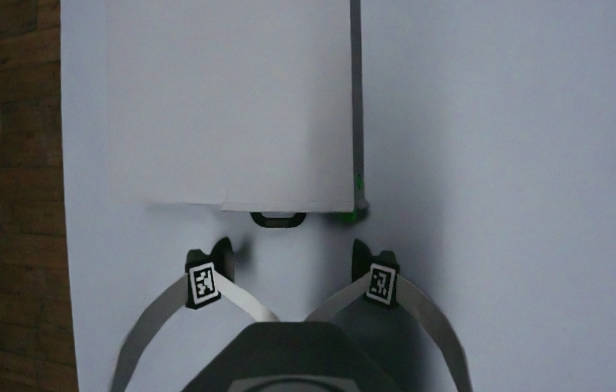

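Request:
execute_actions(
  actions=[
    {"r1":{"base":{"strafe_m":0.024},"joints":{"lift_m":0.898,"wrist_pitch_rad":1.335},"pace":"slow"}},
  ],
  cameras=["r1_wrist_camera"],
)

Scene clock: 186.67 s.
r1.base_odometry: x=-0.212 y=+0.928 heading=+2.431 (m, m, rad; r1's odometry frame)
r1.turned_by_wheels: +0.000 (rad since the last result)
r1.turned_by_imu: +0.000 (rad since the last result)
r1.base_tilt: forward=+0.0 right=-0.4 (deg)
r1.lidar_m: 0.39 0.44 1.84 1.82 2.05 1.65 1.57 1.62 2.27 2.28 0.63 0.44
r1.base_status: done
r1.joint_positions: lift_m=+0.898 arm_m=+0.456 wrist_yaw_rad=+1.570 wrist_pitch_rad=+1.336 wrist_roll_rad=+1.605 gripper_m=+0.065
r1.joint_status: all done
r1.motor_effort: lift_m=+23(21) arm_m=+9(8) wrist_yaw_rad=-1(3) wrist_pitch_rad=-4(10) wrist_roll_rad=+0(0) gripper_m=-3(1) wheel_0=-3(5) wheel_1=+0(6) wheel_2=+1(3) (%)
r1.hand_pose: x=+0.7148 y=+0.0671 z=+0.7954 quat_wxyz=(+0.701, +0.095, +0.704, +0.071) (m; r1's base frame)
r1.wrist_depth_mm: 279 220 208 200 236 228 220 / 283 220 211 203 239 229 222 / 285 223 213 204 241 231 224 / 289 228 216 208 244 233 226 / 293 281 262 254 242 236 229 / 296 283 263 254 242 236 230 / 300 282 274 - 249 236 232
r2.base_odometry: x=+0.286 y=-1.220 heading=-2.412 (m, m, rad; r2's odometry frame)
r2.turned_by_wheels: +0.000 (rad since the last result)
r2.turned_by_imu: +0.000 (rad since the last result)
r2.base_tilt: forward=+0.1 right=-0.2 (deg)
r2.lidar_m: 0.42 0.47 0.65 2.78 2.94 1.09 1.02 2.69 2.03 1.93 0.92 0.46
r2.base_status: not commanded
r2.joint_positions: lift_m=+1.110 arm_m=+0.002 wrist_yaw_rad=+0.000 wrist_pitch_rad=+1.570 wrist_roll_rad=+0.000 gripper_m=+0.115
r2.joint_status: not commanded
r2.motor_effort: lift_m=+23(23) arm_m=+0(0) wrist_yaw_rad=-2(1) wrist_pitch_rad=-1(0) wrist_roll_rad=-2(3) gripper_m=-1(0) wheel_0=-2(2) wheel_1=+2(2) wheel_2=+0(0) (%)
r2.hand_pose: x=+0.1728 y=-0.0874 z=+0.9995 quat_wxyz=(+0.707, +0.000, +0.707, +0.000) (m; r2's base frame)
r2.wrist_depth_mm: 960 946 931 931 904 904 891 / 1229 1229 1229 1229 1255 1281 1205 / 1205 1229 1229 1229 1229 1255 1255 / 1229 1229 1229 1255 1255 1229 1255 / 1229 1229 1008 1008 1255 1255 1229 / 1229 1205 219 1008 215 1229 1255 / 1205 1205 1205 124 1255 1229 1229
pictures: r1_wrist_camera
camera_calibration (this result's frames):
r1_wrist_camera: T_world_to_cam=[[-0.0324634, -0.979252, -0.200028, 0.240043], [-0.998603, 0.0234298, 0.0473649, 0.72048], [-0.0416956, 0.201286, -0.978645, 1.02311], [0, 0, 0, 1]] pos_world=[0.769925, 0.0122429, 1.01516]
Images, in order (width x height): r1_wrist_camera 616x392.

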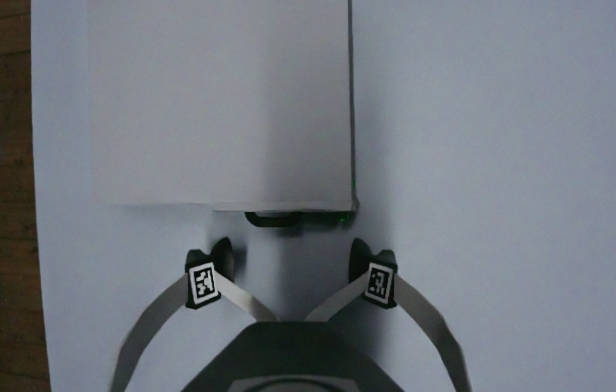

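Request:
execute_actions(
  actions=[
    {"r1":{"joints":{"gripper_m":0.07,"arm_m":0.473},"pace":"slow"}},
  ],
  cameras=["r1_wrist_camera"],
)

Request:
zoom_image(
  camera="r1_wrist_camera",
  region=[160, 180, 440, 340],
)

Scene clock: 187.90 s.
r1.base_odometry: x=-0.212 y=+0.928 heading=+2.431 (m, m, rad; r1's odometry frame)
r1.turned_by_wheels: +0.000 (rad since the last result)
r1.turned_by_imu: +0.000 (rad since the last result)
r1.base_tilt: forward=-0.1 right=-0.4 (deg)
r1.lidar_m: 0.40 0.45 1.84 1.82 2.06 1.61 1.56 1.62 2.24 2.31 0.61 0.44
r1.base_status: not commanded
r1.joint_positions: lift_m=+0.898 arm_m=+0.471 wrist_yaw_rad=+1.570 wrist_pitch_rad=+1.336 wrist_roll_rad=+1.605 gripper_m=+0.070
r1.joint_status: all done
r1.motor_effort: lift_m=+22(23) arm_m=+9(7) wrist_yaw_rad=-1(1) wrist_pitch_rad=-1(3) wrist_roll_rad=-2(0) gripper_m=-1(2) wheel_0=-3(3) wheel_1=+0(0) wheel_2=+1(0) (%)
r1.hand_pose: x=+0.7297 y=+0.0672 z=+0.7955 quat_wxyz=(+0.701, +0.095, +0.703, +0.071) (m; r1's base frame)
r1.wrist_depth_mm: 279 220 209 202 236 227 220 / 283 221 211 203 239 230 223 / 287 223 213 204 240 230 225 / 290 225 215 207 243 234 227 / 294 279 262 253 242 235 229 / 297 281 264 253 203 236 230 / 298 283 273 - 248 236 231
r2.base_odometry: x=+0.286 y=-1.220 heading=-2.412 (m, m, rad; r2's odometry frame)
r2.turned_by_wheels: +0.000 (rad since the last result)
r2.turned_by_imu: +0.000 (rad since the last result)
r2.base_tilt: forward=+0.2 right=-0.2 (deg)
r2.lidar_m: 0.41 0.44 0.66 2.77 2.90 1.07 1.04 2.66 1.99 1.94 0.89 0.45
r2.base_status: not commanded
r2.joint_positions: lift_m=+1.110 arm_m=+0.002 wrist_yaw_rad=+0.000 wrist_pitch_rad=+1.570 wrist_roll_rad=+0.000 gripper_m=+0.115
r2.joint_status: not commanded
r2.motor_effort: lift_m=+23(23) arm_m=-1(1) wrist_yaw_rad=-1(1) wrist_pitch_rad=-1(1) wrist_roll_rad=-2(2) gripper_m=-1(0) wheel_0=-2(2) wheel_1=+2(2) wheel_2=+0(0) (%)
r2.hand_pose: x=+0.1728 y=-0.0874 z=+0.9995 quat_wxyz=(+0.707, +0.000, +0.707, +0.000) (m; r2's base frame)
r2.wrist_depth_mm: 976 946 946 917 904 891 904 / 1229 1229 1255 1255 1255 1229 1229 / 1229 1229 1229 1255 1255 1255 1255 / 1229 1229 1229 1229 1255 1229 1229 / 1205 1229 1025 1008 1229 1255 1255 / 1205 1229 219 1008 216 1229 1255 / 1205 1229 1229 124 1229 1229 1229
pictures: r1_wrist_camera
camera_calibration (this result's frames):
r1_wrist_camera: T_world_to_cam=[[-0.0324638, -0.979184, -0.200362, 0.240889], [-0.998603, 0.0234141, 0.0473727, 0.735347], [-0.0416953, 0.20162, -0.978576, 1.02368], [0, 0, 0, 1]] pos_world=[0.784822, 0.0122636, 1.01518]
Images, in order (width x height): r1_wrist_camera 616x392.

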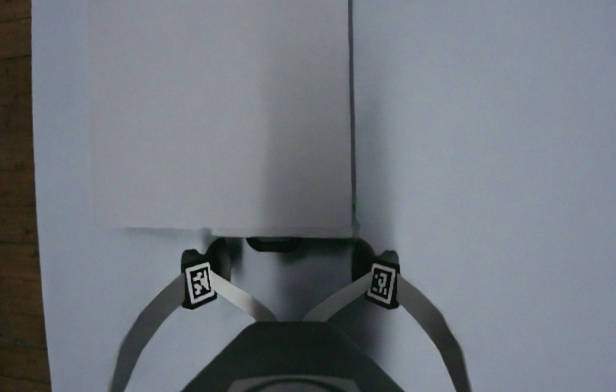

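Region (160, 180, 440, 340) of r1_wrist_camera's 616x392 image, scaled by 1.800; it fills the top 288 rows of this view, and the rest is white.

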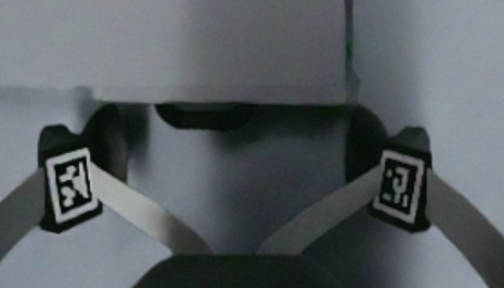

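Request:
execute_actions(
  actions=[
    {"r1":{"joints":{"arm_m":0.476},"pace":"slow"}},
  ],
  cameras=[],
)

Request:
execute_actions(
  actions=[
    {"r1":{"base":{"strafe_m":0.003},"joints":{"gripper_m":0.04},"pace":"slow"}},
  ],
  cameras=["r1_wrist_camera"],
)

Request:
zoom_image(
  camera="r1_wrist_camera",
  region=[160, 180, 440, 340],
)

Scene clock: 188.73 s.
r1.base_odometry: x=-0.212 y=+0.928 heading=+2.431 (m, m, rad; r1's odometry frame)
r1.turned_by_wheels: +0.000 (rad since the last result)
r1.turned_by_imu: +0.000 (rad since the last result)
r1.base_tilt: forward=-0.1 right=-0.4 (deg)
r1.lidar_m: 0.41 0.41 1.85 1.80 2.06 1.62 1.56 1.65 2.23 2.29 0.60 0.44
r1.base_status: not commanded
r1.joint_positions: lift_m=+0.898 arm_m=+0.474 wrist_yaw_rad=+1.570 wrist_pitch_rad=+1.336 wrist_roll_rad=+1.605 gripper_m=+0.070
r1.joint_status: all done
r1.motor_effort: lift_m=+23(22) arm_m=+10(7) wrist_yaw_rad=-3(3) wrist_pitch_rad=-2(2) wrist_roll_rad=+1(2) gripper_m=-2(1) wheel_0=-2(3) wheel_1=+0(0) wheel_2=+0(1) (%)
r1.hand_pose: x=+0.7326 y=+0.0672 z=+0.7955 quat_wxyz=(+0.701, +0.095, +0.704, +0.071) (m; r1's base frame)
r1.wrist_depth_mm: 281 218 210 202 236 227 221 / 283 220 211 202 238 229 222 / 285 224 213 204 241 231 224 / 290 224 216 206 243 234 227 / 294 281 216 250 241 236 229 / 297 281 263 253 203 238 231 / 300 281 276 - 249 237 233
r2.base_odometry: x=+0.286 y=-1.220 heading=-2.412 (m, m, rad; r2's odometry frame)
r2.turned_by_wheels: +0.000 (rad since the last result)
r2.turned_by_imu: +0.000 (rad since the last result)
r2.base_tilt: forward=+0.1 right=-0.2 (deg)
r2.lidar_m: 0.41 0.47 0.68 2.77 2.94 1.08 1.06 2.68 1.99 1.92 0.92 0.45
r2.base_status: not commanded
r2.joint_positions: lift_m=+1.110 arm_m=+0.002 wrist_yaw_rad=+0.000 wrist_pitch_rad=+1.570 wrist_roll_rad=+0.000 gripper_m=+0.115
r2.joint_status: not commanded
r2.motor_effort: lift_m=+23(23) arm_m=-1(0) wrist_yaw_rad=-2(1) wrist_pitch_rad=+0(1) wrist_roll_rad=-1(2) gripper_m=-2(1) wheel_0=-2(2) wheel_1=+2(2) wheel_2=+0(0) (%)
r2.hand_pose: x=+0.1728 y=-0.0874 z=+0.9995 quat_wxyz=(+0.707, +0.000, +0.707, +0.000) (m; r2's base frame)
r2.wrist_depth_mm: 960 946 931 917 904 891 891 / 1229 1229 1229 1255 1255 1255 1255 / 1229 1205 1229 1229 1255 1255 1229 / 1205 1229 1229 1229 1229 1255 1255 / 1229 1205 1008 1025 1229 1255 1255 / 1205 1229 219 1025 216 1255 1255 / 1229 1229 1229 124 1229 1229 1255
pictures: none
No camera images: the call's "cameras" was empty. Leave "cameras" out to get every camera's image.

Scene clock: 190.20 s.
r1.base_odometry: x=-0.214 y=+0.926 heading=+2.431 (m, m, rad; r1's odometry frame)
r1.turned_by_wheels: +0.000 (rad since the last result)
r1.turned_by_imu: +0.000 (rad since the last result)
r1.base_tilt: forward=+0.0 right=-0.4 (deg)
r1.lidar_m: 0.42 0.42 1.87 1.81 2.05 1.63 1.56 1.61 2.27 2.28 0.62 0.44
r1.base_status: done
r1.joint_positions: lift_m=+0.898 arm_m=+0.474 wrist_yaw_rad=+1.570 wrist_pitch_rad=+1.337 wrist_roll_rad=+1.605 gripper_m=+0.040
r1.joint_status: all done
r1.motor_effort: lift_m=+22(23) arm_m=+9(10) wrist_yaw_rad=-1(1) wrist_pitch_rad=-7(11) wrist_roll_rad=-2(3) gripper_m=-7(7) wheel_0=-2(6) wheel_1=-1(2) wheel_2=+0(1) (%)
r1.hand_pose: x=+0.7328 y=+0.0666 z=+0.7954 quat_wxyz=(+0.701, +0.095, +0.704, +0.070) (m; r1's base frame)
r1.wrist_depth_mm: 278 217 207 200 235 226 220 / 282 220 210 200 236 229 221 / 283 223 211 204 239 229 224 / 287 224 214 204 241 233 225 / 290 276 215 216 242 235 227 / 294 281 198 254 192 236 229 / 297 282 274 - 246 236 232
r2.base_odometry: x=+0.286 y=-1.220 heading=-2.412 (m, m, rad; r2's odometry frame)
r2.turned_by_wheels: +0.000 (rad since the last result)
r2.turned_by_imu: +0.000 (rad since the last result)
r2.base_tilt: forward=+0.1 right=-0.2 (deg)
r2.lidar_m: 0.40 0.45 0.68 2.77 2.93 1.07 1.03 2.68 2.00 1.94 0.91 0.43
r2.base_status: not commanded
r2.joint_positions: lift_m=+1.110 arm_m=+0.002 wrist_yaw_rad=+0.000 wrist_pitch_rad=+1.570 wrist_roll_rad=+0.000 gripper_m=+0.115
r2.joint_status: not commanded
r2.motor_effort: lift_m=+23(23) arm_m=+0(0) wrist_yaw_rad=-1(1) wrist_pitch_rad=+0(0) wrist_roll_rad=-2(1) gripper_m=-1(0) wheel_0=-2(2) wheel_1=+2(2) wheel_2=+0(0) (%)
r2.hand_pose: x=+0.1728 y=-0.0874 z=+0.9995 quat_wxyz=(+0.707, +0.000, +0.707, +0.000) (m; r2's base frame)
r2.wrist_depth_mm: 960 960 931 931 917 904 878 / 1229 1255 1229 1229 1255 1281 1255 / 1229 1229 1229 1229 1255 1229 1255 / 1229 1229 1229 1229 1229 1229 1255 / 1205 1205 1025 1025 1255 1255 1281 / 1229 1229 220 1025 216 1205 1255 / 1205 1182 1205 124 1229 1255 1255
pictures: r1_wrist_camera
camera_calibration (this result's frames):
r1_wrist_camera: T_world_to_cam=[[-0.0329114, -0.979546, -0.198509, 0.239288], [-0.998592, 0.0239597, 0.0473297, 0.738425], [-0.0416054, 0.199788, -0.978956, 1.02418], [0, 0, 0, 1]] pos_world=[0.787871, 0.0120834, 1.01518]
Images, in order (width x height): r1_wrist_camera 616x392.

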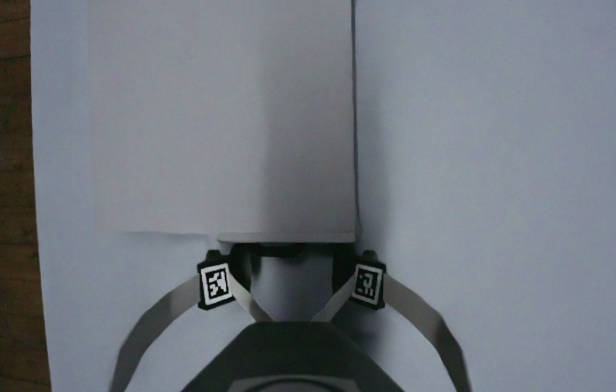

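Region (160, 180, 440, 340) of r1_wrist_camera's 616x392 image, scaled by 1.800; it fills the top 288 rows of this view, and the rest is white.

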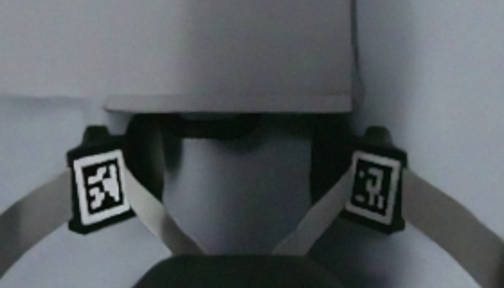

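Request:
execute_actions(
  actions=[
    {"r1":{"joints":{"arm_m":0.482,"gripper_m":0.038},"pace":"slow"}},
  ],
  cameras=["r1_wrist_camera"],
)

Request:
zoom_image(
  camera="r1_wrist_camera",
  region=[160, 180, 440, 340],
)

Scene clock: 191.07 s.
r1.base_odometry: x=-0.214 y=+0.926 heading=+2.431 (m, m, rad; r1's odometry frame)
r1.turned_by_wheels: +0.000 (rad since the last result)
r1.turned_by_imu: +0.000 (rad since the last result)
r1.base_tilt: forward=+0.0 right=-0.3 (deg)
r1.lidar_m: 0.39 0.41 1.84 1.79 2.05 1.62 1.56 1.64 2.26 2.30 0.60 0.43
r1.base_status: not commanded
r1.joint_positions: lift_m=+0.898 arm_m=+0.480 wrist_yaw_rad=+1.571 wrist_pitch_rad=+1.336 wrist_roll_rad=+1.605 gripper_m=+0.038
r1.joint_status: all done
r1.motor_effort: lift_m=+22(22) arm_m=+11(12) wrist_yaw_rad=-5(8) wrist_pitch_rad=-5(7) wrist_roll_rad=+0(0) gripper_m=-7(8) wheel_0=-1(2) wheel_1=+0(1) wheel_2=+0(1) (%)
r1.hand_pose: x=+0.7383 y=+0.0670 z=+0.7954 quat_wxyz=(+0.701, +0.094, +0.704, +0.071) (m; r1's base frame)
r1.wrist_depth_mm: 277 216 207 199 236 226 218 / 279 219 209 201 238 228 221 / 283 221 211 202 238 231 222 / 287 223 213 204 239 232 225 / 291 276 216 213 241 235 228 / 293 278 198 253 197 236 229 / 298 279 274 - 247 236 231
r2.base_odometry: x=+0.286 y=-1.220 heading=-2.412 (m, m, rad; r2's odometry frame)
r2.turned_by_wheels: +0.000 (rad since the last result)
r2.turned_by_imu: +0.000 (rad since the last result)
r2.base_tilt: forward=+0.1 right=-0.2 (deg)
r2.lidar_m: 0.42 0.46 0.64 2.77 2.94 1.07 1.05 2.69 1.98 1.95 0.90 0.46
r2.base_status: not commanded
r2.joint_positions: lift_m=+1.110 arm_m=+0.002 wrist_yaw_rad=+0.000 wrist_pitch_rad=+1.570 wrist_roll_rad=+0.000 gripper_m=+0.115
r2.joint_status: not commanded
r2.motor_effort: lift_m=+23(22) arm_m=+0(0) wrist_yaw_rad=-2(2) wrist_pitch_rad=-1(2) wrist_roll_rad=-2(3) gripper_m=-1(2) wheel_0=-2(2) wheel_1=+2(2) wheel_2=+0(0) (%)
r2.hand_pose: x=+0.1728 y=-0.0874 z=+0.9995 quat_wxyz=(+0.707, +0.000, +0.707, +0.000) (m; r2's base frame)
r2.wrist_depth_mm: 976 946 917 917 904 891 891 / 1229 1229 1255 1229 1255 1281 1229 / 1229 1229 1255 1229 1229 1255 1281 / 1205 1229 1229 1229 1229 1255 1255 / 1229 1229 1008 1008 1255 1255 1255 / 1229 1229 220 1025 216 1229 1255 / 1205 1205 1229 124 1255 1229 1205
pictures: r1_wrist_camera
camera_calibration (this result's frames):
r1_wrist_camera: T_world_to_cam=[[-0.0311616, -0.979417, -0.199426, 0.239321], [-0.998633, 0.0221314, 0.0473514, 0.744036], [-0.0419632, 0.200629, -0.978768, 1.02444], [0, 0, 0, 1]] pos_world=[0.793466, 0.0123952, 1.01519]
Images, in order (width x height): r1_wrist_camera 616x392.

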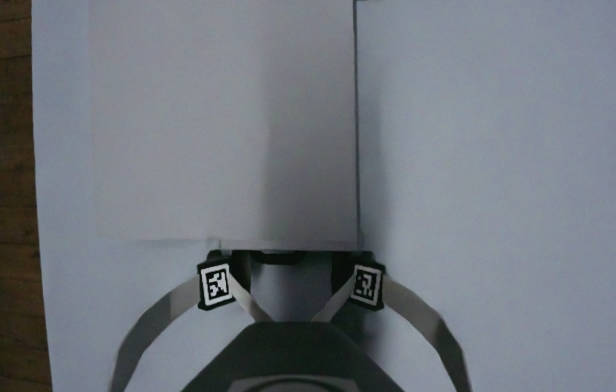

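Region (160, 180, 440, 340) of r1_wrist_camera's 616x392 image, scaled by 1.800; it fills the top 288 rows of this view, and the rest is white.

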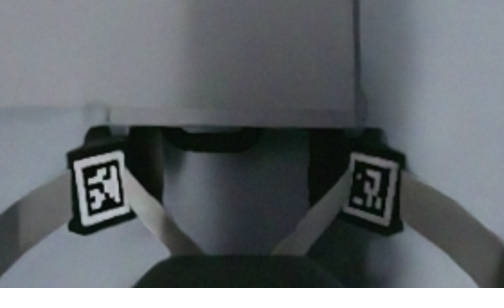

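Request:
execute_actions(
  actions=[
    {"r1":{"joints":{"arm_m":0.485,"gripper_m":0.02,"lift_m":0.894},"pace":"slow"}},
  ],
  cameras=["r1_wrist_camera"],
)

Request:
zoom_image(
  camera="r1_wrist_camera",
  region=[160, 180, 440, 340],
)

Scene clock: 192.33 s.
r1.base_odometry: x=-0.214 y=+0.926 heading=+2.431 (m, m, rad; r1's odometry frame)
r1.turned_by_wheels: +0.000 (rad since the last result)
r1.turned_by_imu: +0.001 (rad since the last result)
r1.base_tilt: forward=-0.1 right=-0.4 (deg)
r1.lidar_m: 0.40 0.46 1.83 1.76 2.04 1.66 1.56 1.65 2.23 2.28 0.63 0.44
r1.base_status: not commanded
r1.joint_positions: lift_m=+0.894 arm_m=+0.483 wrist_yaw_rad=+1.574 wrist_pitch_rad=+1.335 wrist_roll_rad=+1.605 gripper_m=+0.020
r1.joint_status: all done
r1.motor_effort: lift_m=+17(21) arm_m=+13(14) wrist_yaw_rad=-13(13) wrist_pitch_rad=+0(5) wrist_roll_rad=+1(3) gripper_m=-17(16) wheel_0=+1(1) wheel_1=+2(2) wheel_2=-1(1) (%)
r1.hand_pose: x=+0.7408 y=+0.0676 z=+0.7919 quat_wxyz=(+0.701, +0.094, +0.704, +0.072) (m; r1's base frame)
r1.wrist_depth_mm: 271 211 202 193 228 220 215 / 276 213 204 196 230 222 216 / 281 216 206 198 232 225 220 / 282 218 209 200 236 228 220 / 286 270 211 204 236 229 223 / 290 274 189 251 190 231 225 / 294 276 268 - 242 231 227
r2.base_odometry: x=+0.286 y=-1.220 heading=-2.412 (m, m, rad; r2's odometry frame)
r2.turned_by_wheels: +0.000 (rad since the last result)
r2.turned_by_imu: +0.000 (rad since the last result)
r2.base_tilt: forward=+0.1 right=-0.1 (deg)
r2.lidar_m: 0.39 0.44 0.64 2.77 2.93 1.09 1.04 2.69 2.00 1.94 0.93 0.45
r2.base_status: not commanded
r2.joint_positions: lift_m=+1.110 arm_m=+0.002 wrist_yaw_rad=+0.000 wrist_pitch_rad=+1.570 wrist_roll_rad=+0.000 gripper_m=+0.115
r2.joint_status: not commanded
r2.motor_effort: lift_m=+22(22) arm_m=-1(1) wrist_yaw_rad=-2(2) wrist_pitch_rad=-1(1) wrist_roll_rad=-2(1) gripper_m=-1(1) wheel_0=-2(2) wheel_1=+2(2) wheel_2=+0(0) (%)
r2.hand_pose: x=+0.1728 y=-0.0874 z=+0.9995 quat_wxyz=(+0.707, +0.000, +0.707, +0.000) (m; r2's base frame)
r2.wrist_depth_mm: 976 946 931 917 904 904 904 / 1229 1229 1255 1229 1255 1229 1229 / 1229 1255 1255 1229 1255 1255 1255 / 1229 1205 1229 1229 1255 1229 1255 / 1229 1229 1008 1008 1229 1255 1255 / 1205 1205 219 1008 216 1255 1255 / 1205 1205 1229 124 1205 1229 1255
pictures: r1_wrist_camera
camera_calibration (this result's frames):
r1_wrist_camera: T_world_to_cam=[[-0.0288044, -0.979229, -0.200699, 0.238519], [-0.998683, 0.019665, 0.047384, 0.7469], [-0.042453, 0.2018, -0.978506, 1.0211], [0, 0, 0, 1]] pos_world=[0.796136, 0.0128187, 1.01163]
Images, in order (width x height): r1_wrist_camera 616x392.

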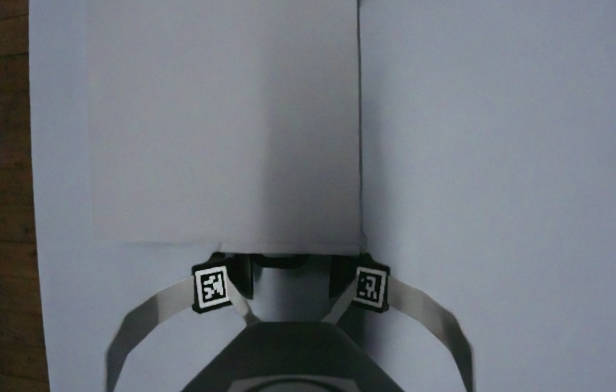

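Region (160, 180, 440, 340) of r1_wrist_camera's 616x392 image, scaled by 1.800; it fills the top 288 rows of this view, and the rest is white.

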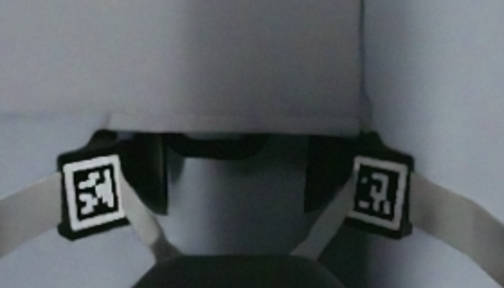

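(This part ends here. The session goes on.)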